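## Task

Remove the printed block from the cupboard, set it down on the desk, and close both cupboard doors completely. A door that is slammed, whether opening or closing, means failure, and so does the robot toppling or finishing on a lean. Anything that stays put only because the robot is holding it does not count. At the end, release and move the robot away.

## Robot and tools

Robot: TidyBot++, a mobile base on four powered casters (0.54 m long, 0.50 m wide, 0.38 m tall) carrying one seven-joint arm with a two-finger gripper. The shoulder sits 0.12 m ahead of the base centre and 0.68 m up. Cameras: base_camera (fixed on the base, 644x364) and wrist_camera (fisheye, 644x476, looks along the hand). A loose object may occasionally get nudged by something outside the robot.

Frames: the base frame has its origin on the floor below the base centre, with x ahead, y to the left and z up. hand_pose is reported in this frame and gives the point halfway between the finger pads. The hand's z axis runs out along the fingers, and the fingers close along its y axis. base_odometry is measured from where the base stood when the scene began. It only counts wheel rotation, so slip appears as travel. Heading is positive to the left, from -3.142 to 3.142. base_tilt is in degrees, positive when leaning forward or right. Expect drift of a few cm and some degrees over many moves.

execute_actions: argument actions is a list holding one action or nothing. An empty list only reports state and images. An action may contain base, joints, or both, plus optional speeds. All motions in it begin together.
- base: exactly one key, always an offset from where the base last reported itself, never a pose. translate_m moves straight ahead (+) or back (-), from -2 to 2 m. strafe_m moves sideways, left +, from -2 to 2 m. rotate_rad turns in place, counter-clockwise seen from above +, from -6.3 to 6.3 rad. Any single base move needing more than 8.667 s is refused.
- joints: absolute targets by name, in radians. joint_1_rad: any angle, turns the whole arm about vertical, positive is clockwise from above (opposite to heading). joint_2_rad: shoulder, -2.249 to 2.249. joint_3_rad: any angle, rolls the upper arm, start value about 3.14. joint_4_rad: elbow, -2.579 to 2.579. joint_5_rad: any angle, rolls the forearm. joint_6_rad: wrist, -2.099 to 2.099. joint_7_rad: any angle, spins the hand; with the hand down, + is counter-clockwise from above, and at 1.57 the fingers open toward left and right. For any-angle joints the motor takes the short way, so give steps smaller than half a turn. gripper_pos: 0 (open, about 85 mm gap) to 1 (closed, squeezing about 100 N per finger). Tolerances: ±0.039 for joints 1 to 4, ±0.056 for 5 to 7, ±0.03 for the gripper. Any joint or the base left out may still be driving toward an older target.
- speeds: lower top speeds for this action only. translate_m and strafe_m accept 0.05 to 0.5 m/s. rotate_rad accepts 0.1 to 1.57 rad/s. The maximum is the default.
- cameras: list of base_camera, wrist_camera or all. Leaving it out gives every camera, and [] gives none.
Unknown keys or out-of-range values cause the whole call to be refused with no motion. No action runs longer than 15 s.

Arm geometry: with joint_1 = 0, joint_3 = 3.14 and joint_5 = 0, the arm moves in the vertical plane along base x. Segment tilt from vertical (forward +): upper arm (0.42 m) = j2, forearm (0.31 m) = j2 - j4, hand (0.31 m to the hand point) = j2 - j4 - j6. Reach ahead of the shoulder is the sum of length*sin(tilt), and height above it is the sum of length*cos(tilt). The arm starts folded, hand down. A downward-pointing hand can reach at most about 0.94 m above the floor, and only near the base. Closed fingertips stick out about 20 mm beyond the hand point.

wait: seconds from 0 to 10. It sends no new command and returns the same report as an empty action.
zoom_image: camera (base_camera or wrist_camera) and region [x0, y0, x1, y1] in pixels of that camera's most recent full image, no larger than 504 by 504.
read_manual: optional section "licences". It only returns legal text.
finished_scene: scene is the current scene's number. It ends the scene irreversibly and reports success. The goal must hold by itself at that point.

Reading results: base_status and joint_status describe the last accepted action. done: reached within tolerance (for the base, only that the wheels turned enough; a blocked base may read done while short). off_target: stopped away from the target and may still push. contact_stop or time_out: the target was dropped and the part holds where it stopped. joint command not followed, with a cause line: a self-collision check withheld the arm targets (the gripper still moves), and those joints show not_followed. Nothing prevents the arm from hitting the base. on_its_own lists motion you did not command. motor_effort is in percent of maximum, with the peak during the action in brackets. Readings are noisy. ARM HIT means a hard hit on the base or on the arm itself. A torque fault (joints 1 to 4 limit 104.5 N m, 5 to 7 limit 51.3 N m) freezes the arm and gripper for 10 s and skips the rest of the call. MOTOR HOT warns at 60 °C. OVER-TEMPERATURE FAULT at 75 °C lets the arm sag, and joints then read limit_stop_at_motor_heat, so resend their targets.

Accuracy: friction and load make joints stop a little short. Correct by sending last command + (wanted - measured). When holding an object, never command the angle currently read, since the arm sinks. hand_pose may be off by 1 to 2 cm, so trust the images. The gripper reading off_target at a closing command means something is gripped; done at 1 means it is empty.

Avoid: slamming doors (move them slowly), dropping objects, driving the base while the arm is snagged on something high (that can tip the robot), pulling hard sideways on a raised hand, ramming the arm into things, and leaving the gripper holding anything. After a stop is reported, later calls in the same reply are not run.

Each tool is called after "Call:" as name([rows], argument=value, ...), one row to a line, values as JSON.

## Session

Call:
execute_actions(actions=[])

Scene clock: 0.00 s.
base_odometry: x=+0.000 y=+0.000 heading=+0.000 (m, m, rad; odometry frame)
base_tilt: forward=-0.3 right=+0.4 (deg)
base_status: not commanded
joint_positions: joint_1_rad=-0.017 joint_2_rad=-0.335 joint_3_rad=+3.112 joint_4_rad=-2.542 joint_5_rad=+0.025 joint_6_rad=-0.909 joint_7_rad=+1.593 gripper_pos=+0.000
joint_status: not commanded
motor_effort: joint_1_rad=+0 joint_2_rad=-1 joint_3_rad=+1 joint_4_rad=+16 joint_5_rad=+0 joint_6_rad=+0 joint_7_rad=+1 (%)
hand_pose: x=+0.2413 y=-0.0003 z=+0.5812 quat_wxyz=(+0.015, +0.999, +0.041, +0.013) (m; base frame)
pictures: base_camera, wrist_camera
Images, in order (width x height): base_camera 644x364, wrist_camera 644x476.

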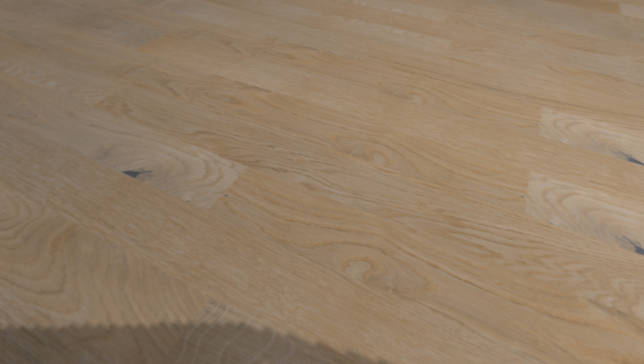

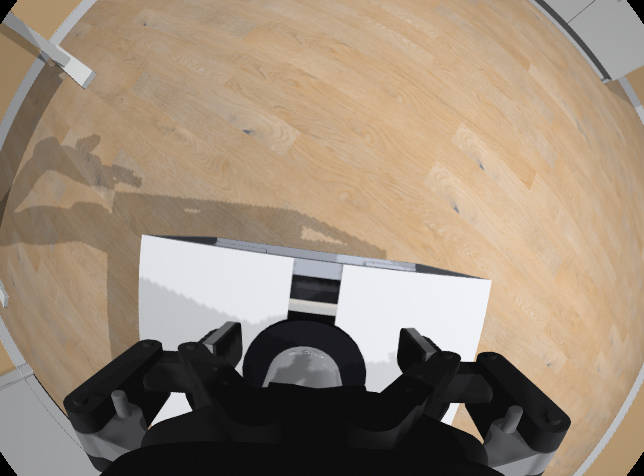

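Call:
execute_actions([
  {"base":{"rotate_rad":-0.52},"joints":{"joint_1_rad":0,"joint_2_rad":0.8,"joint_3_rad":3.15,"joint_4_rad":-1.85,"joint_5_rad":-0.02,"joint_6_rad":1.1,"joint_7_rad":1.55,"gripper_pos":0.4}},
])

Scene clock: 2.73 s.
base_odometry: x=+0.000 y=+0.000 heading=-0.519 (m, m, rad; odometry frame)
base_tilt: forward=-0.3 right=+0.4 (deg)
base_status: done
joint_positions: joint_1_rad=-0.017 joint_2_rad=+0.798 joint_3_rad=+3.133 joint_4_rad=-1.874 joint_5_rad=+0.025 joint_6_rad=+1.060 joint_7_rad=+1.573 gripper_pos=+0.400
joint_status: all done
motor_effort: joint_1_rad=+1(1) joint_2_rad=-39(40) joint_3_rad=-1(1) joint_4_rad=+14(16) joint_5_rad=+0(1) joint_6_rad=+8(8) joint_7_rad=+1(1) (%)
hand_pose: x=+0.8730 y=+0.0256 z=+0.6830 quat_wxyz=(-0.013, +0.721, +0.019, +0.693) (m; base frame)
pictures: base_camera, wrist_camera
Images, in order (width x height): base_camera 644x364, wrist_camera 644x476.

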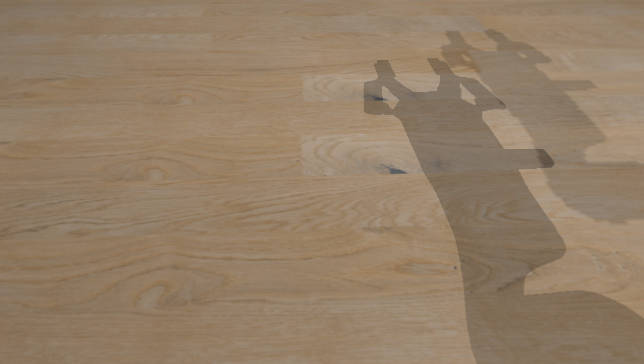

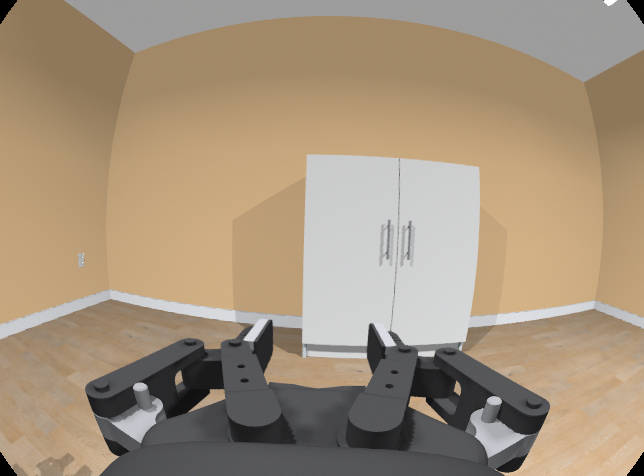

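Call:
execute_actions([
  {"base":{"strafe_m":-0.42},"joints":{"joint_5_rad":-0.045}},
], cameras=[])

Call:
execute_actions([
  {"base":{"translate_m":0.8}},
])

Scene clock: 5.03 s.
base_odometry: x=-0.209 y=-0.365 heading=-0.520 (m, m, rad; odometry frame)
base_tilt: forward=-0.3 right=+0.4 (deg)
base_status: done
joint_positions: joint_1_rad=-0.004 joint_2_rad=+0.798 joint_3_rad=+3.143 joint_4_rad=-1.874 joint_5_rad=-0.004 joint_6_rad=+1.060 joint_7_rad=+1.573 gripper_pos=+0.400
joint_status: all done
motor_effort: joint_1_rad=+0(6) joint_2_rad=-38(40) joint_3_rad=-1(2) joint_4_rad=+15(14) joint_5_rad=+0(1) joint_6_rad=+8(8) joint_7_rad=+1(1) (%)
hand_pose: x=+0.8737 y=+0.0021 z=+0.6830 quat_wxyz=(+0.001, +0.721, +0.000, +0.693) (m; base frame)
pictures: none
No camera images: the call's "cameras" was empty. Leave "cameras" out to get every camera's image.

Scene clock: 8.00 s.
base_odometry: x=+0.485 y=-0.763 heading=-0.520 (m, m, rad; odometry frame)
base_tilt: forward=-0.3 right=+0.4 (deg)
base_status: done
joint_positions: joint_1_rad=-0.004 joint_2_rad=+0.798 joint_3_rad=+3.143 joint_4_rad=-1.867 joint_5_rad=-0.004 joint_6_rad=+1.061 joint_7_rad=+1.573 gripper_pos=+0.400
joint_status: not commanded
motor_effort: joint_1_rad=+0(2) joint_2_rad=-38(41) joint_3_rad=-1(1) joint_4_rad=+14(15) joint_5_rad=+0(0) joint_6_rad=+8(9) joint_7_rad=+1(1) (%)
hand_pose: x=+0.8757 y=+0.0021 z=+0.6863 quat_wxyz=(+0.001, +0.719, +0.000, +0.695) (m; base frame)
pictures: base_camera, wrist_camera
Images, in order (width x height): base_camera 644x364, wrist_camera 644x476.

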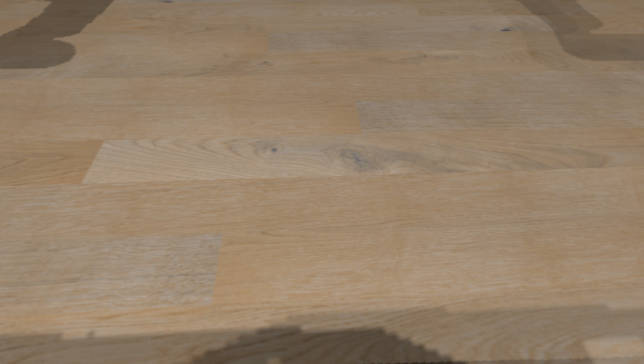

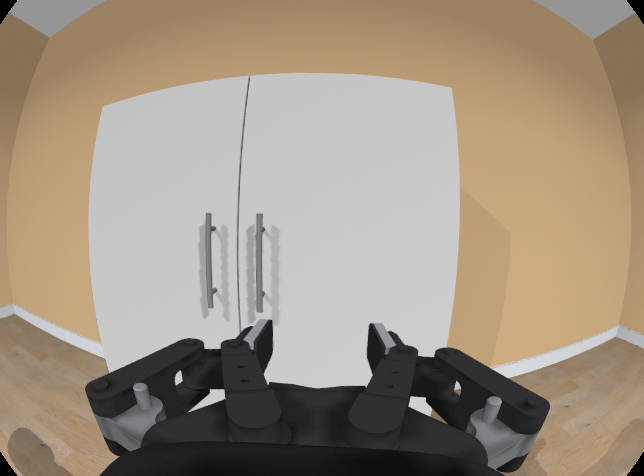

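Call:
execute_actions([
  {"base":{"rotate_rad":0.04}},
], cameras=[])

Call:
execute_actions([
  {"base":{"strafe_m":0.07}},
], cameras=[])

Call:
execute_actions([
  {"base":{"translate_m":0.27}},
])

Scene clock: 8.80 s.
base_odometry: x=+0.485 y=-0.763 heading=-0.481 (m, m, rad; odometry frame)
base_tilt: forward=-0.3 right=+0.4 (deg)
base_status: done
joint_positions: joint_1_rad=-0.007 joint_2_rad=+0.798 joint_3_rad=+3.145 joint_4_rad=-1.867 joint_5_rad=-0.005 joint_6_rad=+1.061 joint_7_rad=+1.573 gripper_pos=+0.400
joint_status: not commanded
motor_effort: joint_1_rad=+0(5) joint_2_rad=-39(40) joint_3_rad=-1(2) joint_4_rad=+14(14) joint_5_rad=+0(1) joint_6_rad=+8(8) joint_7_rad=+1(1) (%)
hand_pose: x=+0.8757 y=+0.0038 z=+0.6863 quat_wxyz=(+0.001, +0.719, +0.001, +0.695) (m; base frame)
pictures: none
No camera images: the call's "cameras" was empty. Leave "cameras" out to get every camera's image.

Scene clock: 9.90 s.
base_odometry: x=+0.518 y=-0.701 heading=-0.481 (m, m, rad; odometry frame)
base_tilt: forward=-0.3 right=+0.4 (deg)
base_status: done
joint_positions: joint_1_rad=-0.010 joint_2_rad=+0.798 joint_3_rad=+3.145 joint_4_rad=-1.867 joint_5_rad=-0.005 joint_6_rad=+1.061 joint_7_rad=+1.573 gripper_pos=+0.400
joint_status: not commanded
motor_effort: joint_1_rad=+0(4) joint_2_rad=-38(41) joint_3_rad=+0(3) joint_4_rad=+15(15) joint_5_rad=+0(1) joint_6_rad=+8(9) joint_7_rad=+1(1) (%)
hand_pose: x=+0.8757 y=+0.0055 z=+0.6863 quat_wxyz=(+0.000, +0.718, +0.002, +0.696) (m; base frame)
pictures: none
No camera images: the call's "cameras" was empty. Leave "cameras" out to get every camera's image.

Scene clock: 11.70 s.
base_odometry: x=+0.757 y=-0.825 heading=-0.480 (m, m, rad; odometry frame)
base_tilt: forward=-0.3 right=+0.4 (deg)
base_status: done
joint_positions: joint_1_rad=-0.010 joint_2_rad=+0.798 joint_3_rad=+3.145 joint_4_rad=-1.863 joint_5_rad=-0.005 joint_6_rad=+1.062 joint_7_rad=+1.573 gripper_pos=+0.400
joint_status: not commanded
motor_effort: joint_1_rad=+0(2) joint_2_rad=-39(42) joint_3_rad=+0(1) joint_4_rad=+15(16) joint_5_rad=+0(1) joint_6_rad=+8(9) joint_7_rad=+1(1) (%)
hand_pose: x=+0.8767 y=+0.0056 z=+0.6877 quat_wxyz=(+0.000, +0.717, +0.002, +0.697) (m; base frame)
pictures: base_camera, wrist_camera
Images, in order (width x height): base_camera 644x364, wrist_camera 644x476.

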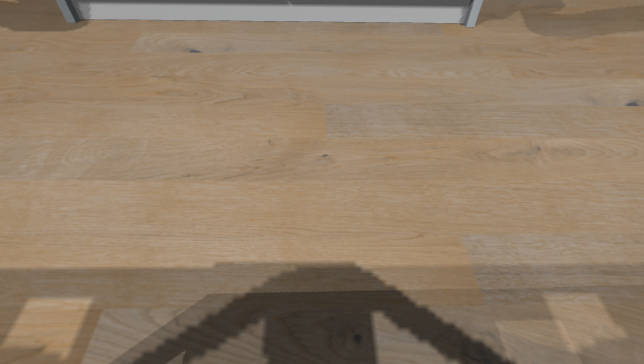

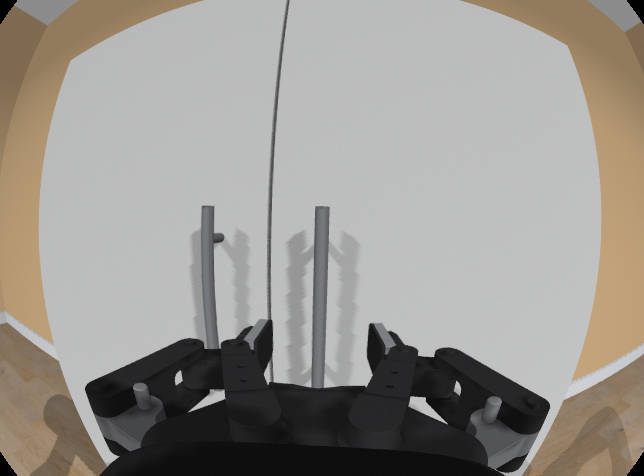

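Call:
execute_actions([
  {"base":{"translate_m":0.1},"speeds":{"translate_m":0.15}},
], cameras=[])

Call:
execute_actions([
  {"joints":{"gripper_pos":1}},
], cameras=["wrist_camera"])

Scene clock: 13.13 s.
base_odometry: x=+0.846 y=-0.872 heading=-0.480 (m, m, rad; odometry frame)
base_tilt: forward=-0.3 right=+0.4 (deg)
base_status: done
joint_positions: joint_1_rad=-0.010 joint_2_rad=+0.798 joint_3_rad=+3.145 joint_4_rad=-1.863 joint_5_rad=-0.005 joint_6_rad=+1.062 joint_7_rad=+1.573 gripper_pos=+0.400
joint_status: not commanded
motor_effort: joint_1_rad=+0(3) joint_2_rad=-38(41) joint_3_rad=-1(2) joint_4_rad=+15(16) joint_5_rad=+0(0) joint_6_rad=+8(9) joint_7_rad=+1(1) (%)
hand_pose: x=+0.8768 y=+0.0056 z=+0.6879 quat_wxyz=(+0.000, +0.717, +0.002, +0.697) (m; base frame)
pictures: none
No camera images: the call's "cameras" was empty. Leave "cameras" out to get every camera's image.

Scene clock: 14.00 s.
base_odometry: x=+0.846 y=-0.871 heading=-0.480 (m, m, rad; odometry frame)
base_tilt: forward=-0.3 right=+0.4 (deg)
base_status: not commanded
joint_positions: joint_1_rad=-0.013 joint_2_rad=+0.798 joint_3_rad=+3.142 joint_4_rad=-1.863 joint_5_rad=-0.007 joint_6_rad=+1.062 joint_7_rad=+1.573 gripper_pos=+0.901
joint_status: gripper_pos off_target (ended at +0.901, target +1.000)
motor_effort: joint_1_rad=+2(9) joint_2_rad=-38(40) joint_3_rad=+1(5) joint_4_rad=+17(20) joint_5_rad=-1(6) joint_6_rad=+7(9) joint_7_rad=+0(0) (%)
hand_pose: x=+0.8767 y=+0.0090 z=+0.6878 quat_wxyz=(-0.002, +0.717, +0.002, +0.697) (m; base frame)
pictures: wrist_camera
Images, in order (width x height): wrist_camera 644x476.

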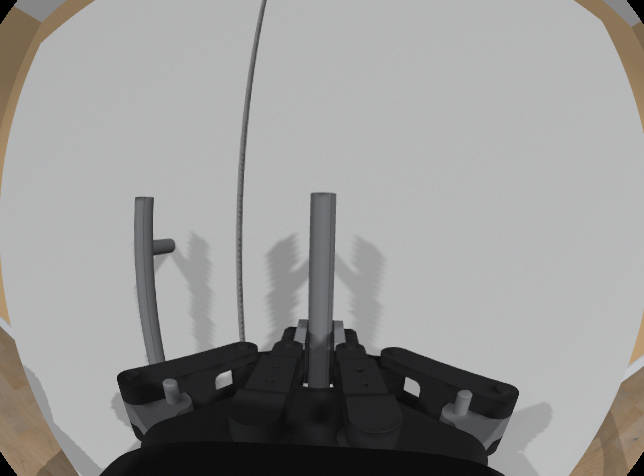

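Call:
execute_actions([
  {"base":{"translate_m":-0.08},"speeds":{"translate_m":0.07}},
], cameras=[])

Call:
execute_actions([
  {"base":{"translate_m":-0.12},"joints":{"joint_1_rad":0.06},"speeds":{"translate_m":0.1}},
], cameras=[])

Call:
execute_actions([
  {"base":{"strafe_m":-0.06},"speeds":{"strafe_m":0.1}},
], cameras=[])

Call:
execute_actions([
  {"base":{"translate_m":-0.07},"speeds":{"translate_m":0.1}},
], cameras=[])

Call:
execute_actions([
  {"base":{"strafe_m":-0.06},"speeds":{"strafe_m":0.1}},
], cameras=[])

Call:
execute_actions([
  {"base":{"translate_m":-0.05},"speeds":{"translate_m":0.1}},
])

Scene clock: 15.83 s.
base_odometry: x=+0.775 y=-0.835 heading=-0.481 (m, m, rad; odometry frame)
base_tilt: forward=-0.3 right=+0.4 (deg)
base_status: done
joint_positions: joint_1_rad=-0.004 joint_2_rad=+0.805 joint_3_rad=+3.148 joint_4_rad=-1.852 joint_5_rad=-0.010 joint_6_rad=+1.063 joint_7_rad=+1.573 gripper_pos=+0.902
joint_status: not commanded
motor_effort: joint_1_rad=-4(5) joint_2_rad=-40(44) joint_3_rad=-3(3) joint_4_rad=+14(17) joint_5_rad=+2(2) joint_6_rad=+8(10) joint_7_rad=+1(1) (%)
hand_pose: x=+0.8800 y=-0.0022 z=+0.6880 quat_wxyz=(+0.004, +0.715, -0.003, +0.699) (m; base frame)
pictures: none
No camera images: the call's "cameras" was empty. Leave "cameras" out to get every camera's image.

Scene clock: 17.57 s.
base_odometry: x=+0.669 y=-0.779 heading=-0.480 (m, m, rad; odometry frame)
base_tilt: forward=-0.3 right=+0.4 (deg)
base_status: done
joint_positions: joint_1_rad=+0.065 joint_2_rad=+0.805 joint_3_rad=+3.154 joint_4_rad=-1.852 joint_5_rad=-0.014 joint_6_rad=+1.063 joint_7_rad=+1.573 gripper_pos=+0.904
joint_status: all done
motor_effort: joint_1_rad=-2(6) joint_2_rad=-40(44) joint_3_rad=-1(4) joint_4_rad=+14(17) joint_5_rad=+1(3) joint_6_rad=+9(10) joint_7_rad=+1(1) (%)
hand_pose: x=+0.8778 y=-0.0587 z=+0.6879 quat_wxyz=(+0.032, +0.715, -0.029, +0.698) (m; base frame)
pictures: none
No camera images: the call's "cameras" was empty. Leave "cameras" out to get every camera's image.

Scene clock: 18.70 s.
base_odometry: x=+0.641 y=-0.832 heading=-0.480 (m, m, rad; odometry frame)
base_tilt: forward=-0.3 right=+0.4 (deg)
base_status: done
joint_positions: joint_1_rad=+0.012 joint_2_rad=+0.805 joint_3_rad=+3.121 joint_4_rad=-1.853 joint_5_rad=-0.014 joint_6_rad=+1.063 joint_7_rad=+1.573 gripper_pos=+0.905
joint_status: not commanded
motor_effort: joint_1_rad=+12(14) joint_2_rad=-39(41) joint_3_rad=+6(7) joint_4_rad=+18(20) joint_5_rad=-6(7) joint_6_rad=+9(10) joint_7_rad=-1(1) (%)
hand_pose: x=+0.8795 y=-0.0011 z=+0.6877 quat_wxyz=(-0.003, +0.716, -0.010, +0.699) (m; base frame)
pictures: none
No camera images: the call's "cameras" was empty. Leave "cameras" out to get every camera's image.

Scene clock: 19.93 s.
base_odometry: x=+0.579 y=-0.800 heading=-0.480 (m, m, rad; odometry frame)
base_tilt: forward=-0.3 right=+0.4 (deg)
base_status: done
joint_positions: joint_1_rad=+0.070 joint_2_rad=+0.805 joint_3_rad=+3.157 joint_4_rad=-1.852 joint_5_rad=-0.015 joint_6_rad=+1.064 joint_7_rad=+1.573 gripper_pos=+0.906
joint_status: not commanded
motor_effort: joint_1_rad=-2(12) joint_2_rad=-40(42) joint_3_rad=-2(5) joint_4_rad=+13(17) joint_5_rad=+1(6) joint_6_rad=+9(10) joint_7_rad=+1(1) (%)
hand_pose: x=+0.8773 y=-0.0639 z=+0.6878 quat_wxyz=(+0.035, +0.714, -0.031, +0.698) (m; base frame)
pictures: none
No camera images: the call's "cameras" was empty. Leave "cameras" out to get every camera's image.

Scene clock: 21.07 s.
base_odometry: x=+0.551 y=-0.853 heading=-0.480 (m, m, rad; odometry frame)
base_tilt: forward=-0.3 right=+0.4 (deg)
base_status: done
joint_positions: joint_1_rad=+0.017 joint_2_rad=+0.804 joint_3_rad=+3.124 joint_4_rad=-1.855 joint_5_rad=-0.015 joint_6_rad=+1.064 joint_7_rad=+1.573 gripper_pos=+0.906
joint_status: not commanded
motor_effort: joint_1_rad=+11(14) joint_2_rad=-38(40) joint_3_rad=+5(7) joint_4_rad=+19(19) joint_5_rad=-5(7) joint_6_rad=+8(9) joint_7_rad=-1(1) (%)
hand_pose: x=+0.8788 y=-0.0063 z=+0.6876 quat_wxyz=(+0.000, +0.716, -0.012, +0.698) (m; base frame)
pictures: none
No camera images: the call's "cameras" was empty. Leave "cameras" out to get every camera's image.

Scene clock: 22.13 s.
base_odometry: x=+0.506 y=-0.830 heading=-0.480 (m, m, rad; odometry frame)
base_tilt: forward=-0.3 right=+0.4 (deg)
base_status: done
joint_positions: joint_1_rad=+0.077 joint_2_rad=+0.806 joint_3_rad=+3.161 joint_4_rad=-1.851 joint_5_rad=-0.018 joint_6_rad=+1.064 joint_7_rad=+1.573 gripper_pos=+0.907
joint_status: not commanded
motor_effort: joint_1_rad=-1(11) joint_2_rad=-40(44) joint_3_rad=+0(5) joint_4_rad=+14(17) joint_5_rad=+0(6) joint_6_rad=+8(11) joint_7_rad=+1(1) (%)
hand_pose: x=+0.8770 y=-0.0717 z=+0.6879 quat_wxyz=(+0.040, +0.714, -0.035, +0.698) (m; base frame)
pictures: base_camera, wrist_camera
Images, in order (width x height): base_camera 644x364, wrist_camera 644x476.

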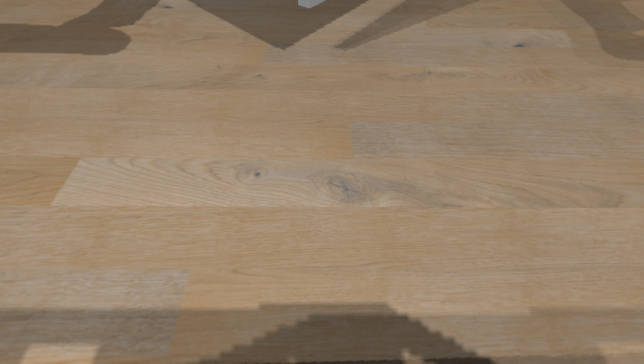

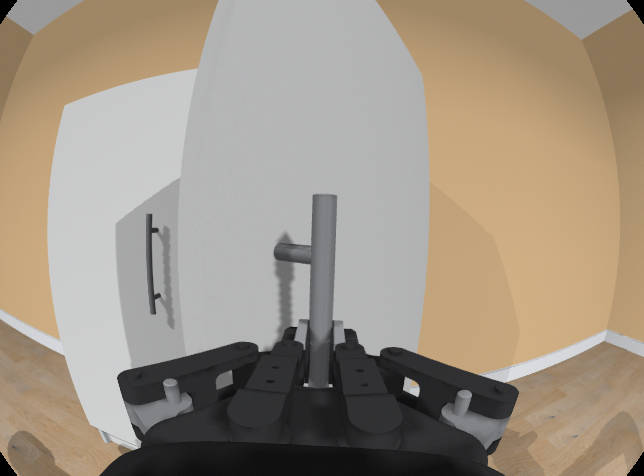

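Call:
execute_actions([
  {"base":{"strafe_m":-0.07},"speeds":{"strafe_m":0.1}},
], cameras=[])

Call:
execute_actions([
  {"base":{"translate_m":-0.03},"speeds":{"translate_m":0.1}},
], cameras=[])

Call:
execute_actions([
  {"joints":{"gripper_pos":0.75}},
], cameras=[])

Call:
execute_actions([
  {"base":{"translate_m":-0.12},"speeds":{"translate_m":0.2}},
], cameras=["wrist_camera"])

Call:
execute_actions([
  {"base":{"strafe_m":0.15},"joints":{"joint_1_rad":-0.01,"gripper_pos":1}},
])

Scene clock: 23.53 s.
base_odometry: x=+0.474 y=-0.892 heading=-0.480 (m, m, rad; odometry frame)
base_tilt: forward=-0.3 right=+0.4 (deg)
base_status: done
joint_positions: joint_1_rad=+0.019 joint_2_rad=+0.798 joint_3_rad=+3.125 joint_4_rad=-1.867 joint_5_rad=-0.018 joint_6_rad=+1.065 joint_7_rad=+1.573 gripper_pos=+0.907
joint_status: not commanded
motor_effort: joint_1_rad=+11(13) joint_2_rad=-37(41) joint_3_rad=+5(7) joint_4_rad=+20(22) joint_5_rad=-5(7) joint_6_rad=+7(9) joint_7_rad=-1(1) (%)
hand_pose: x=+0.8754 y=-0.0095 z=+0.6876 quat_wxyz=(+0.002, +0.717, -0.015, +0.697) (m; base frame)
pictures: none
No camera images: the call's "cameras" was empty. Leave "cameras" out to get every camera's image.

Scene clock: 24.43 s.
base_odometry: x=+0.447 y=-0.879 heading=-0.480 (m, m, rad; odometry frame)
base_tilt: forward=-0.3 right=+0.4 (deg)
base_status: done
joint_positions: joint_1_rad=+0.065 joint_2_rad=+0.807 joint_3_rad=+3.154 joint_4_rad=-1.851 joint_5_rad=-0.018 joint_6_rad=+1.065 joint_7_rad=+1.573 gripper_pos=+0.908
joint_status: not commanded
motor_effort: joint_1_rad=+0(10) joint_2_rad=-41(44) joint_3_rad=-1(4) joint_4_rad=+15(18) joint_5_rad=+0(5) joint_6_rad=+9(11) joint_7_rad=+1(1) (%)
hand_pose: x=+0.8781 y=-0.0591 z=+0.6879 quat_wxyz=(+0.032, +0.714, -0.031, +0.699) (m; base frame)
pictures: none
No camera images: the call's "cameras" was empty. Leave "cameras" out to get every camera's image.

Scene clock: 25.10 s.
base_odometry: x=+0.447 y=-0.879 heading=-0.480 (m, m, rad; odometry frame)
base_tilt: forward=-0.3 right=+0.4 (deg)
base_status: not commanded
joint_positions: joint_1_rad=+0.065 joint_2_rad=+0.805 joint_3_rad=+3.154 joint_4_rad=-1.851 joint_5_rad=-0.018 joint_6_rad=+1.065 joint_7_rad=+1.573 gripper_pos=+0.750
joint_status: all done
motor_effort: joint_1_rad=+0(3) joint_2_rad=-40(41) joint_3_rad=+0(3) joint_4_rad=+14(15) joint_5_rad=+0(1) joint_6_rad=+8(9) joint_7_rad=+1(1) (%)
hand_pose: x=+0.8781 y=-0.0591 z=+0.6889 quat_wxyz=(+0.032, +0.714, -0.031, +0.699) (m; base frame)
pictures: none
No camera images: the call's "cameras" was empty. Leave "cameras" out to get every camera's image.

Scene clock: 26.47 s.
base_odometry: x=+0.340 y=-0.823 heading=-0.480 (m, m, rad; odometry frame)
base_tilt: forward=-0.3 right=+0.4 (deg)
base_status: done
joint_positions: joint_1_rad=+0.065 joint_2_rad=+0.805 joint_3_rad=+3.154 joint_4_rad=-1.851 joint_5_rad=-0.018 joint_6_rad=+1.065 joint_7_rad=+1.573 gripper_pos=+0.750
joint_status: not commanded
motor_effort: joint_1_rad=+0(2) joint_2_rad=-40(42) joint_3_rad=+0(1) joint_4_rad=+14(15) joint_5_rad=+0(0) joint_6_rad=+8(9) joint_7_rad=+1(1) (%)
hand_pose: x=+0.8781 y=-0.0591 z=+0.6890 quat_wxyz=(+0.032, +0.713, -0.031, +0.699) (m; base frame)
pictures: wrist_camera
Images, in order (width x height): wrist_camera 644x476.

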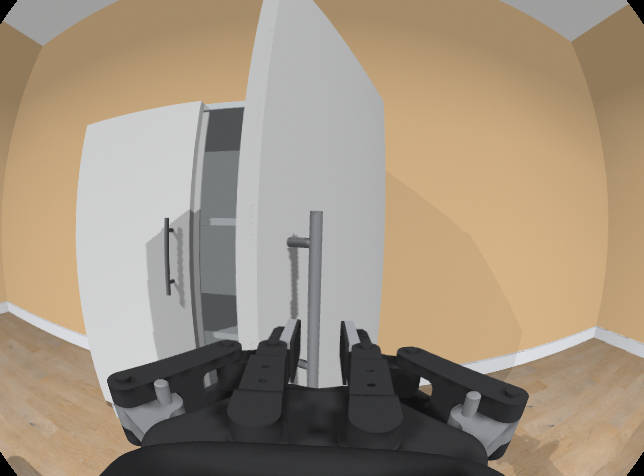

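Scene clock: 27.93 s.
base_odometry: x=+0.410 y=-0.690 heading=-0.480 (m, m, rad; odometry frame)
base_tilt: forward=-0.3 right=+0.4 (deg)
base_status: done
joint_positions: joint_1_rad=-0.004 joint_2_rad=+0.805 joint_3_rad=+3.154 joint_4_rad=-1.851 joint_5_rad=-0.018 joint_6_rad=+1.065 joint_7_rad=+1.573 gripper_pos=+0.999
joint_status: all done
motor_effort: joint_1_rad=+0(6) joint_2_rad=-39(41) joint_3_rad=-1(3) joint_4_rad=+15(16) joint_5_rad=+0(1) joint_6_rad=+8(8) joint_7_rad=+1(1) (%)
hand_pose: x=+0.8804 y=-0.0064 z=+0.6890 quat_wxyz=(+0.008, +0.714, -0.006, +0.700) (m; base frame)
pictures: base_camera, wrist_camera
Images, in order (width x height): base_camera 644x364, wrist_camera 644x476.

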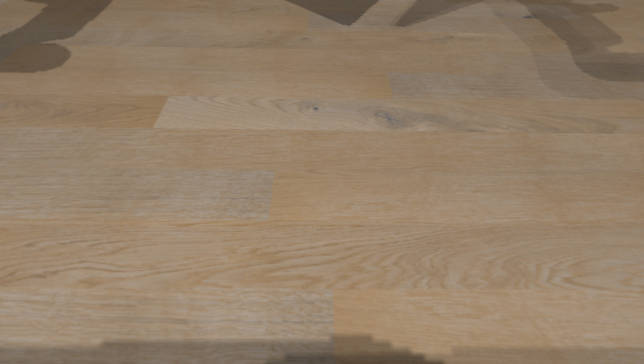

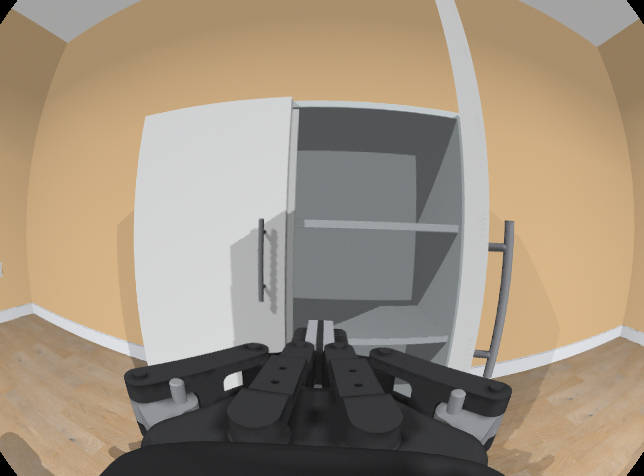

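Call:
execute_actions([
  {"base":{"translate_m":0.17},"joints":{"joint_2_rad":1.25,"joint_4_rad":-1.07,"joint_6_rad":0.37}},
], cameras=["wrist_camera"])

Scene clock: 30.10 s.
base_odometry: x=+0.561 y=-0.768 heading=-0.479 (m, m, rad; odometry frame)
base_tilt: forward=-0.3 right=+0.4 (deg)
base_status: done
joint_positions: joint_1_rad=-0.004 joint_2_rad=+1.244 joint_3_rad=+3.154 joint_4_rad=-1.094 joint_5_rad=-0.018 joint_6_rad=+0.410 joint_7_rad=+1.573 gripper_pos=+0.999
joint_status: all done
motor_effort: joint_1_rad=+0(1) joint_2_rad=-52(52) joint_3_rad=-1(1) joint_4_rad=+18(20) joint_5_rad=+0(1) joint_6_rad=+8(9) joint_7_rad=+1(1) (%)
hand_pose: x=+1.0354 y=-0.0025 z=+0.4893 quat_wxyz=(+0.003, +0.822, -0.004, +0.570) (m; base frame)
pictures: wrist_camera
Images, in order (width x height): wrist_camera 644x476.

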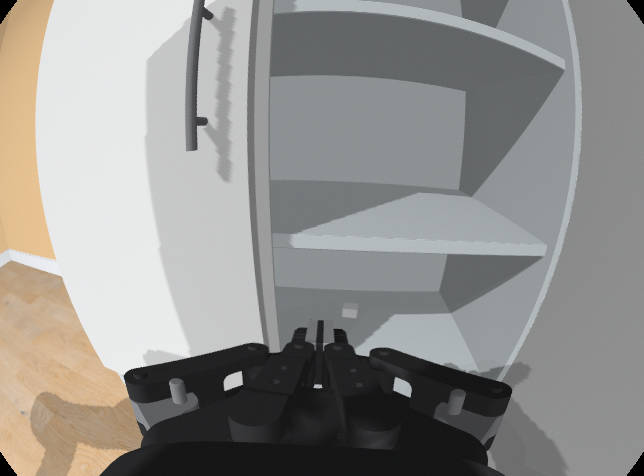

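Call:
execute_actions([
  {"base":{"strafe_m":-0.4},"speeds":{"strafe_m":0.08}},
])

Scene clock: 35.77 s.
base_odometry: x=+0.376 y=-1.123 heading=-0.479 (m, m, rad; odometry frame)
base_tilt: forward=-0.4 right=+0.4 (deg)
base_status: done
joint_positions: joint_1_rad=-0.134 joint_2_rad=+1.212 joint_3_rad=+3.089 joint_4_rad=-1.186 joint_5_rad=-0.018 joint_6_rad=+0.409 joint_7_rad=+1.573 gripper_pos=+0.999
joint_status: not commanded
motor_effort: joint_1_rad=+26(30) joint_2_rad=-41(54) joint_3_rad=+10(12) joint_4_rad=+42(43) joint_5_rad=+3(3) joint_6_rad=+6(8) joint_7_rad=+1(1) (%)
hand_pose: x=+0.9985 y=+0.1441 z=+0.4730 quat_wxyz=(-0.063, +0.837, +0.042, +0.542) (m; base frame)
pictures: base_camera, wrist_camera
Images, in order (width x height): base_camera 644x364, wrist_camera 644x476.

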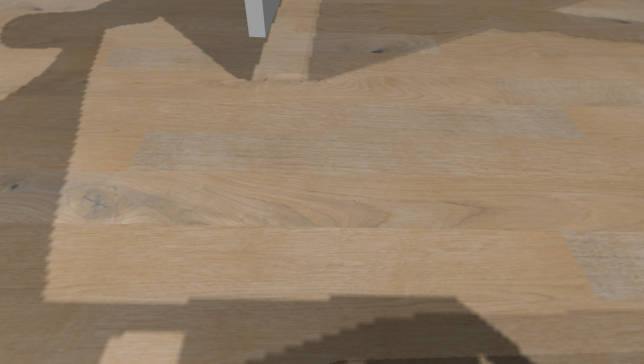

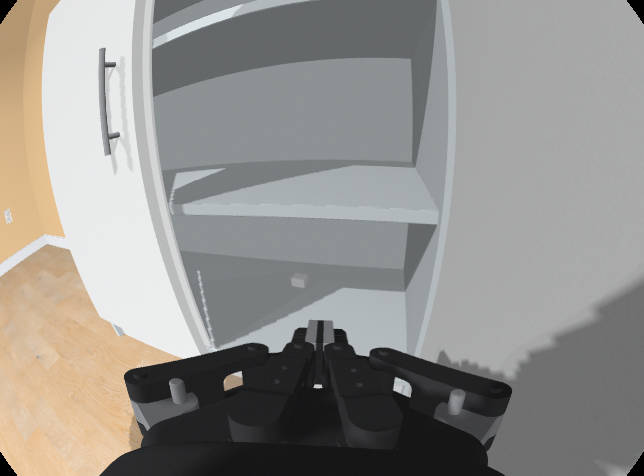

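Call:
execute_actions([
  {"base":{"strafe_m":0.44},"speeds":{"strafe_m":0.2},"joints":{"joint_1_rad":0.14}},
], cameras=[])

Call:
execute_actions([
  {"joints":{"joint_2_rad":1.86,"joint_3_rad":3.14,"joint_4_rad":-0.63,"joint_5_rad":0.02,"joint_6_rad":0.43,"gripper_pos":0.25}},
])

Scene clock: 38.93 s.
base_odometry: x=+0.579 y=-0.733 heading=-0.478 (m, m, rad; odometry frame)
base_tilt: forward=-0.3 right=+0.4 (deg)
base_status: done
joint_positions: joint_1_rad=+0.141 joint_2_rad=+1.250 joint_3_rad=+3.147 joint_4_rad=-1.075 joint_5_rad=-0.019 joint_6_rad=+0.408 joint_7_rad=+1.573 gripper_pos=+0.999
joint_status: all done
motor_effort: joint_1_rad=+1(28) joint_2_rad=-52(54) joint_3_rad=+0(12) joint_4_rad=+19(45) joint_5_rad=+0(3) joint_6_rad=+8(8) joint_7_rad=+1(1) (%)
hand_pose: x=+1.0306 y=-0.1328 z=+0.4933 quat_wxyz=(+0.042, +0.816, -0.065, +0.573) (m; base frame)
pictures: none
No camera images: the call's "cameras" was empty. Leave "cameras" out to get every camera's image.

Scene clock: 41.13 s.
base_odometry: x=+0.579 y=-0.733 heading=-0.478 (m, m, rad; odometry frame)
base_tilt: forward=-0.3 right=+0.4 (deg)
base_status: not commanded
joint_positions: joint_1_rad=+0.141 joint_2_rad=+1.859 joint_3_rad=+3.147 joint_4_rad=-0.649 joint_5_rad=-0.019 joint_6_rad=+0.408 joint_7_rad=+1.573 gripper_pos=+0.250
joint_status: all done
motor_effort: joint_1_rad=+0(1) joint_2_rad=-49(55) joint_3_rad=-1(1) joint_4_rad=+15(19) joint_5_rad=+0(0) joint_6_rad=+7(8) joint_7_rad=+1(1) (%)
hand_pose: x=+0.9686 y=-0.1229 z=+0.1520 quat_wxyz=(+0.036, +0.865, -0.068, +0.496) (m; base frame)
pictures: base_camera, wrist_camera
Images, in order (width x height): base_camera 644x364, wrist_camera 644x476.

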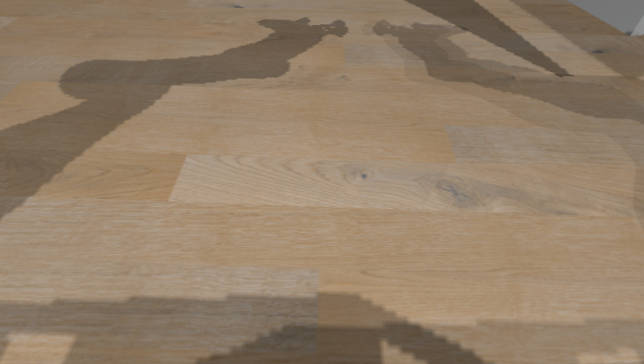

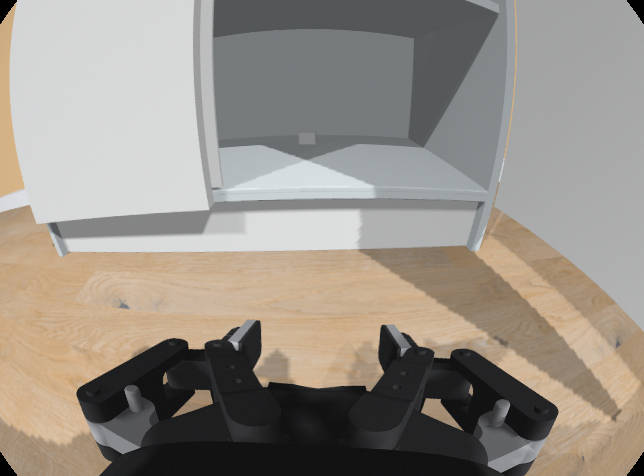

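Call:
execute_actions([
  {"base":{"strafe_m":-0.165},"joints":{"joint_1_rad":-0.01,"joint_2_rad":1.79,"joint_6_rad":0.4}},
], cameras=[])

Call:
execute_actions([
  {"base":{"translate_m":0.3},"speeds":{"translate_m":0.3}},
])

Scene clock: 42.87 s.
base_odometry: x=+0.503 y=-0.879 heading=-0.477 (m, m, rad; odometry frame)
base_tilt: forward=-0.3 right=+0.4 (deg)
base_status: done
joint_positions: joint_1_rad=+0.000 joint_2_rad=+1.788 joint_3_rad=+3.146 joint_4_rad=-0.645 joint_5_rad=-0.019 joint_6_rad=+0.408 joint_7_rad=+1.573 gripper_pos=+0.250
joint_status: all done
motor_effort: joint_1_rad=+0(5) joint_2_rad=-50(53) joint_3_rad=+0(2) joint_4_rad=+17(17) joint_5_rad=+0(0) joint_6_rad=+7(7) joint_7_rad=+1(1) (%)
hand_pose: x=+1.0142 y=-0.0022 z=+0.2160 quat_wxyz=(+0.001, +0.848, -0.007, +0.530) (m; base frame)
pictures: none
No camera images: the call's "cameras" was empty. Leave "cameras" out to get every camera's image.

Scene clock: 44.80 s.
base_odometry: x=+0.769 y=-1.017 heading=-0.478 (m, m, rad; odometry frame)
base_tilt: forward=-0.3 right=+0.4 (deg)
base_status: done
joint_positions: joint_1_rad=+0.000 joint_2_rad=+1.788 joint_3_rad=+3.146 joint_4_rad=-0.645 joint_5_rad=-0.019 joint_6_rad=+0.408 joint_7_rad=+1.573 gripper_pos=+0.250
joint_status: not commanded
motor_effort: joint_1_rad=+0(3) joint_2_rad=-52(53) joint_3_rad=-1(1) joint_4_rad=+17(18) joint_5_rad=+0(0) joint_6_rad=+8(8) joint_7_rad=+1(1) (%)
hand_pose: x=+1.0141 y=-0.0021 z=+0.2157 quat_wxyz=(+0.001, +0.848, -0.007, +0.530) (m; base frame)
pictures: base_camera, wrist_camera
Images, in order (width x height): base_camera 644x364, wrist_camera 644x476.

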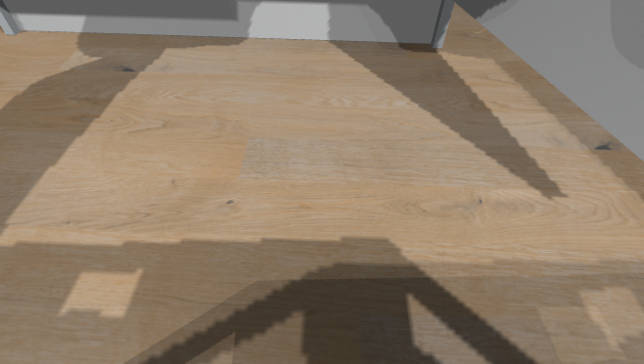

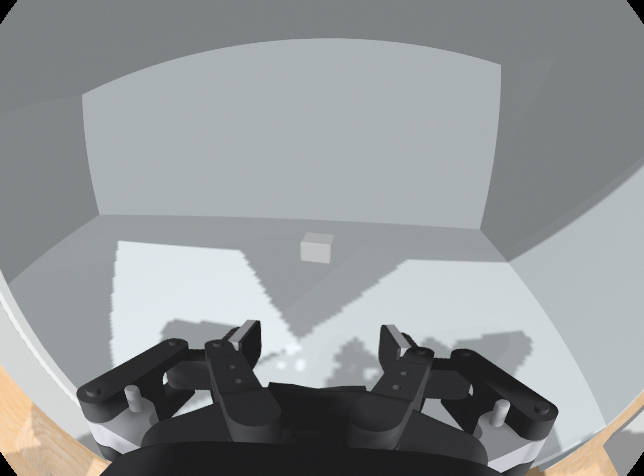

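Call:
execute_actions([
  {"base":{"translate_m":0.12},"joints":{"joint_2_rad":1.815},"speeds":{"translate_m":0.2}},
], cameras=["wrist_camera"])

Scene clock: 46.20 s.
base_odometry: x=+0.876 y=-1.073 heading=-0.478 (m, m, rad; odometry frame)
base_tilt: forward=-0.3 right=+0.4 (deg)
base_status: done
joint_positions: joint_1_rad=+0.000 joint_2_rad=+1.813 joint_3_rad=+3.146 joint_4_rad=-0.644 joint_5_rad=-0.019 joint_6_rad=+0.408 joint_7_rad=+1.573 gripper_pos=+0.250
joint_status: all done
motor_effort: joint_1_rad=+0(4) joint_2_rad=-51(53) joint_3_rad=-1(1) joint_4_rad=+17(18) joint_5_rad=+0(1) joint_6_rad=+7(8) joint_7_rad=+1(1) (%)
hand_pose: x=+1.0028 y=-0.0021 z=+0.1944 quat_wxyz=(+0.001, +0.854, -0.007, +0.520) (m; base frame)
pictures: wrist_camera
Images, in order (width x height): wrist_camera 644x476.

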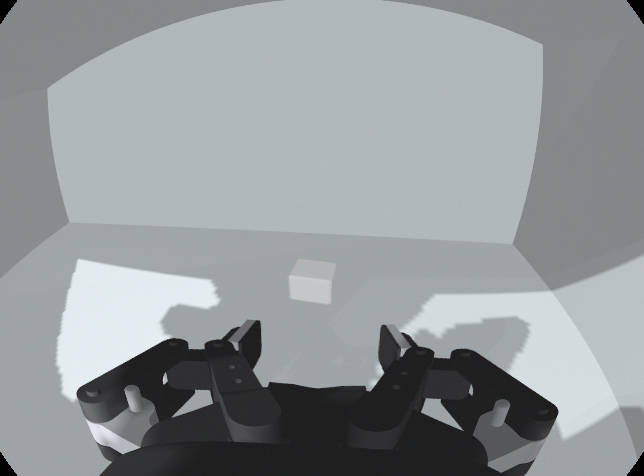

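Call:
execute_actions([
  {"base":{"strafe_m":0.01},"joints":{"joint_2_rad":1.84}},
], cameras=[])

Call:
execute_actions([
  {"base":{"translate_m":0.075},"speeds":{"translate_m":0.12}},
], cameras=["wrist_camera"])

Scene clock: 47.13 s.
base_odometry: x=+0.881 y=-1.064 heading=-0.478 (m, m, rad; odometry frame)
base_tilt: forward=-0.3 right=+0.4 (deg)
base_status: done
joint_positions: joint_1_rad=-0.005 joint_2_rad=+1.834 joint_3_rad=+3.146 joint_4_rad=-0.644 joint_5_rad=-0.019 joint_6_rad=+0.408 joint_7_rad=+1.573 gripper_pos=+0.250
joint_status: all done
motor_effort: joint_1_rad=+1(5) joint_2_rad=-50(51) joint_3_rad=-1(2) joint_4_rad=+16(17) joint_5_rad=+0(1) joint_6_rad=+7(7) joint_7_rad=+1(1) (%)
hand_pose: x=+0.9924 y=+0.0018 z=+0.1759 quat_wxyz=(+0.000, +0.860, -0.005, +0.511) (m; base frame)
pictures: none
No camera images: the call's "cameras" was empty. Leave "cameras" out to get every camera's image.

Scene clock: 48.33 s.
base_odometry: x=+0.948 y=-1.099 heading=-0.478 (m, m, rad; odometry frame)
base_tilt: forward=-0.3 right=+0.4 (deg)
base_status: done
joint_positions: joint_1_rad=-0.005 joint_2_rad=+1.837 joint_3_rad=+3.146 joint_4_rad=-0.644 joint_5_rad=-0.019 joint_6_rad=+0.408 joint_7_rad=+1.573 gripper_pos=+0.250
joint_status: not commanded
motor_effort: joint_1_rad=+0(5) joint_2_rad=-50(52) joint_3_rad=-1(2) joint_4_rad=+17(17) joint_5_rad=+0(1) joint_6_rad=+7(7) joint_7_rad=+1(1) (%)
hand_pose: x=+0.9911 y=+0.0018 z=+0.1736 quat_wxyz=(+0.000, +0.860, -0.005, +0.510) (m; base frame)
pictures: wrist_camera
Images, in order (width x height): wrist_camera 644x476.

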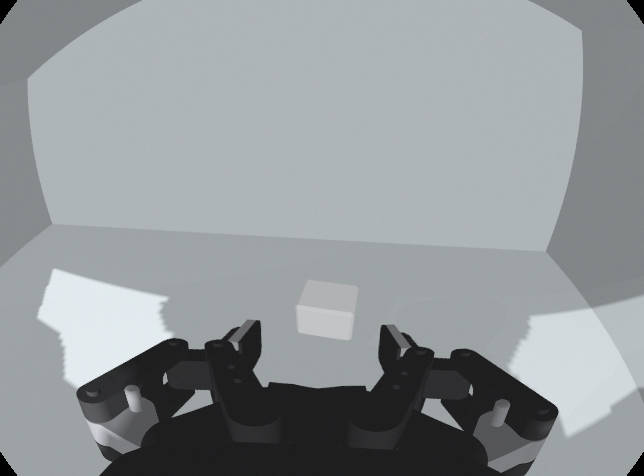

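Call:
execute_actions([
  {"base":{"translate_m":0.042},"joints":{"joint_2_rad":1.855},"speeds":{"translate_m":0.1}},
], cameras=["wrist_camera"])

Call:
execute_actions([
  {"joints":{"gripper_pos":1}},
], cameras=["wrist_camera"])

Scene clock: 49.40 s.
base_odometry: x=+0.985 y=-1.118 heading=-0.478 (m, m, rad; odometry frame)
base_tilt: forward=-0.3 right=+0.4 (deg)
base_status: done
joint_positions: joint_1_rad=-0.005 joint_2_rad=+1.850 joint_3_rad=+3.146 joint_4_rad=-0.643 joint_5_rad=-0.019 joint_6_rad=+0.408 joint_7_rad=+1.573 gripper_pos=+0.250
joint_status: all done
motor_effort: joint_1_rad=+0(4) joint_2_rad=-49(50) joint_3_rad=-1(1) joint_4_rad=+16(16) joint_5_rad=+0(0) joint_6_rad=+7(8) joint_7_rad=+1(1) (%)
hand_pose: x=+0.9844 y=+0.0018 z=+0.1622 quat_wxyz=(+0.000, +0.864, -0.005, +0.504) (m; base frame)
pictures: wrist_camera
Images, in order (width x height): wrist_camera 644x476.

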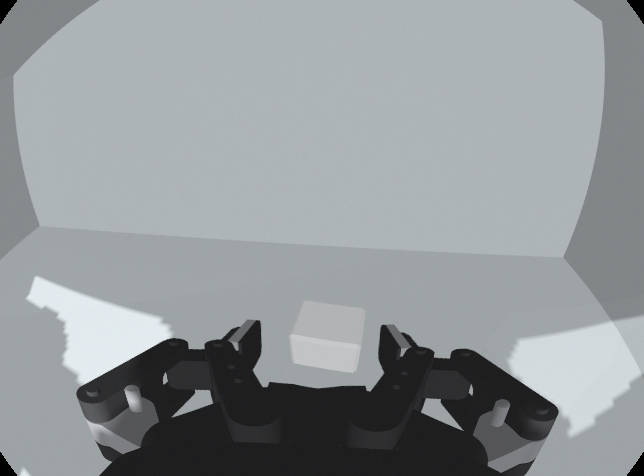

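Scene clock: 50.37 s.
base_odometry: x=+0.985 y=-1.118 heading=-0.478 (m, m, rad; odometry frame)
base_tilt: forward=-0.3 right=+0.4 (deg)
base_status: not commanded
joint_positions: joint_1_rad=-0.005 joint_2_rad=+1.850 joint_3_rad=+3.146 joint_4_rad=-0.643 joint_5_rad=-0.019 joint_6_rad=+0.408 joint_7_rad=+1.573 gripper_pos=+0.642
joint_status: gripper_pos off_target (ended at +0.642, target +1.000)
motor_effort: joint_1_rad=+0(0) joint_2_rad=-48(50) joint_3_rad=-1(1) joint_4_rad=+15(16) joint_5_rad=+0(0) joint_6_rad=+6(7) joint_7_rad=+1(1) (%)
hand_pose: x=+0.9847 y=+0.0018 z=+0.1627 quat_wxyz=(+0.000, +0.863, -0.005, +0.504) (m; base frame)
pictures: wrist_camera
Images, in order (width x height): wrist_camera 644x476.

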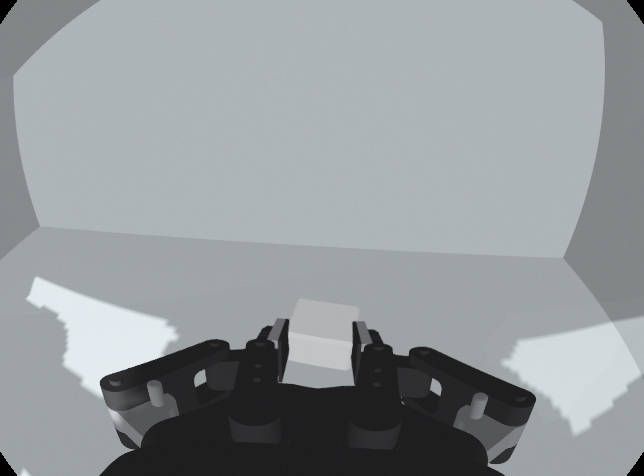

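Call:
execute_actions([
  {"joints":{"gripper_pos":0.4}},
], cameras=[])

Call:
execute_actions([
  {"base":{"translate_m":0.018}},
], cameras=[])

Call:
execute_actions([
  {"joints":{"gripper_pos":1}},
], cameras=[])

Call:
execute_actions([
  {"joints":{"joint_2_rad":1.8}},
], cameras=["wrist_camera"])

Scene clock: 51.40 s.
base_odometry: x=+0.985 y=-1.118 heading=-0.478 (m, m, rad; odometry frame)
base_tilt: forward=-0.3 right=+0.4 (deg)
base_status: not commanded
joint_positions: joint_1_rad=-0.005 joint_2_rad=+1.850 joint_3_rad=+3.146 joint_4_rad=-0.643 joint_5_rad=-0.019 joint_6_rad=+0.408 joint_7_rad=+1.573 gripper_pos=+0.400
joint_status: all done
motor_effort: joint_1_rad=+1(0) joint_2_rad=-50(51) joint_3_rad=-1(1) joint_4_rad=+16(17) joint_5_rad=+0(0) joint_6_rad=+7(7) joint_7_rad=+1(1) (%)
hand_pose: x=+0.9847 y=+0.0018 z=+0.1627 quat_wxyz=(+0.000, +0.863, -0.005, +0.504) (m; base frame)
pictures: none
No camera images: the call's "cameras" was empty. Leave "cameras" out to get every camera's image.

Scene clock: 52.10 s.
base_odometry: x=+1.001 y=-1.126 heading=-0.478 (m, m, rad; odometry frame)
base_tilt: forward=-0.3 right=+0.4 (deg)
base_status: done
joint_positions: joint_1_rad=-0.005 joint_2_rad=+1.850 joint_3_rad=+3.146 joint_4_rad=-0.642 joint_5_rad=-0.019 joint_6_rad=+0.408 joint_7_rad=+1.573 gripper_pos=+0.400
joint_status: not commanded
motor_effort: joint_1_rad=+1(4) joint_2_rad=-49(51) joint_3_rad=-1(1) joint_4_rad=+16(18) joint_5_rad=+0(0) joint_6_rad=+7(7) joint_7_rad=+1(1) (%)
hand_pose: x=+0.9847 y=+0.0018 z=+0.1625 quat_wxyz=(+0.000, +0.863, -0.005, +0.505) (m; base frame)
pictures: none
No camera images: the call's "cameras" was empty. Leave "cameras" out to get every camera's image.

Scene clock: 52.97 s.
base_odometry: x=+1.001 y=-1.126 heading=-0.478 (m, m, rad; odometry frame)
base_tilt: forward=-0.3 right=+0.4 (deg)
base_status: not commanded
joint_positions: joint_1_rad=-0.005 joint_2_rad=+1.850 joint_3_rad=+3.146 joint_4_rad=-0.642 joint_5_rad=-0.019 joint_6_rad=+0.408 joint_7_rad=+1.573 gripper_pos=+0.600
joint_status: gripper_pos off_target (ended at +0.600, target +1.000)
motor_effort: joint_1_rad=+0(1) joint_2_rad=-48(50) joint_3_rad=+0(1) joint_4_rad=+15(17) joint_5_rad=+0(0) joint_6_rad=+7(7) joint_7_rad=+1(1) (%)
hand_pose: x=+0.9851 y=+0.0018 z=+0.1632 quat_wxyz=(+0.000, +0.863, -0.005, +0.505) (m; base frame)
pictures: none
No camera images: the call's "cameras" was empty. Leave "cameras" out to get every camera's image.

Scene clock: 53.93 s.
base_odometry: x=+1.001 y=-1.126 heading=-0.478 (m, m, rad; odometry frame)
base_tilt: forward=-0.3 right=+0.4 (deg)
base_status: not commanded
joint_positions: joint_1_rad=-0.005 joint_2_rad=+1.801 joint_3_rad=+3.146 joint_4_rad=-0.642 joint_5_rad=-0.019 joint_6_rad=+0.408 joint_7_rad=+1.573 gripper_pos=+0.600
joint_status: all done
motor_effort: joint_1_rad=+0(1) joint_2_rad=-50(52) joint_3_rad=-1(1) joint_4_rad=+17(19) joint_5_rad=+0(0) joint_6_rad=+7(8) joint_7_rad=+2(1) (%)
hand_pose: x=+1.0092 y=+0.0019 z=+0.2057 quat_wxyz=(+0.000, +0.851, -0.005, +0.526) (m; base frame)
pictures: wrist_camera
Images, in order (width x height): wrist_camera 644x476.

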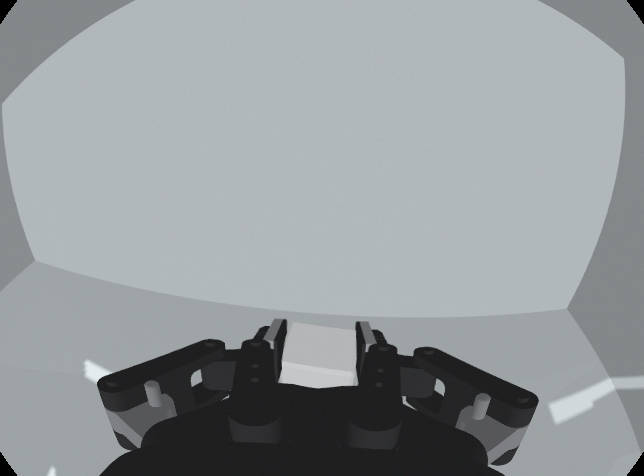

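Call:
execute_actions([
  {"base":{"translate_m":-1.2}},
], cameras=[])

Call:
execute_actions([
  {"base":{"rotate_rad":1.57},"joints":{"joint_2_rad":0.6,"joint_4_rad":-1.12,"joint_6_rad":-0.36},"speeds":{"rotate_rad":1.0}},
], cameras=[])

Call:
execute_actions([
  {"base":{"translate_m":0.5}},
])

Scene clock: 57.93 s.
base_odometry: x=-0.065 y=-0.575 heading=-0.477 (m, m, rad; odometry frame)
base_tilt: forward=-0.3 right=+0.4 (deg)
base_status: done
joint_positions: joint_1_rad=-0.005 joint_2_rad=+1.800 joint_3_rad=+3.146 joint_4_rad=-0.641 joint_5_rad=-0.019 joint_6_rad=+0.408 joint_7_rad=+1.573 gripper_pos=+0.600
joint_status: not commanded
motor_effort: joint_1_rad=+0(7) joint_2_rad=-50(52) joint_3_rad=-1(2) joint_4_rad=+16(18) joint_5_rad=+0(1) joint_6_rad=+7(8) joint_7_rad=+1(1) (%)
hand_pose: x=+1.0099 y=+0.0023 z=+0.2068 quat_wxyz=(-0.001, +0.850, -0.005, +0.526) (m; base frame)
pictures: none
No camera images: the call's "cameras" was empty. Leave "cameras" out to get every camera's image.

Scene clock: 60.67 s.
base_odometry: x=-0.065 y=-0.575 heading=+1.092 (m, m, rad; odometry frame)
base_tilt: forward=-0.3 right=+0.4 (deg)
base_status: done
joint_positions: joint_1_rad=-0.022 joint_2_rad=+0.602 joint_3_rad=+3.134 joint_4_rad=-1.097 joint_5_rad=-0.019 joint_6_rad=-0.319 joint_7_rad=+1.573 gripper_pos=+0.600
joint_status: all done
motor_effort: joint_1_rad=+0(9) joint_2_rad=-42(56) joint_3_rad=-1(4) joint_4_rad=+23(24) joint_5_rad=+0(1) joint_6_rad=+7(8) joint_7_rad=+1(1) (%)
hand_pose: x=+0.9493 y=+0.0255 z=+0.8533 quat_wxyz=(-0.016, +0.846, +0.006, +0.532) (m; base frame)
pictures: none
No camera images: the call's "cameras" was empty. Leave "cameras" out to get every camera's image.

Scene clock: 63.03 s.
base_odometry: x=+0.165 y=-0.130 heading=+1.093 (m, m, rad; odometry frame)
base_tilt: forward=-0.3 right=+0.4 (deg)
base_status: done
joint_positions: joint_1_rad=-0.022 joint_2_rad=+0.605 joint_3_rad=+3.134 joint_4_rad=-1.101 joint_5_rad=-0.019 joint_6_rad=-0.322 joint_7_rad=+1.573 gripper_pos=+0.600
joint_status: not commanded
motor_effort: joint_1_rad=+0(1) joint_2_rad=-42(45) joint_3_rad=+0(1) joint_4_rad=+23(25) joint_5_rad=+0(0) joint_6_rad=+7(8) joint_7_rad=+1(1) (%)
hand_pose: x=+0.9487 y=+0.0255 z=+0.8480 quat_wxyz=(-0.016, +0.849, +0.006, +0.528) (m; base frame)
pictures: base_camera, wrist_camera
Images, in order (width x height): base_camera 644x364, wrist_camera 644x476.

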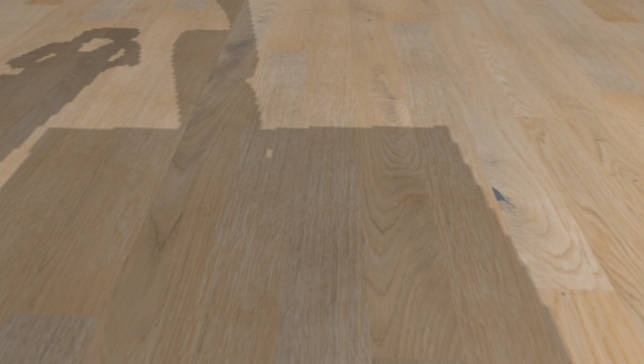

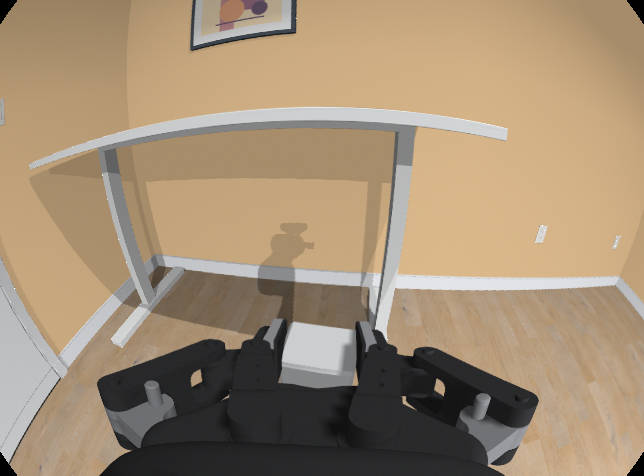

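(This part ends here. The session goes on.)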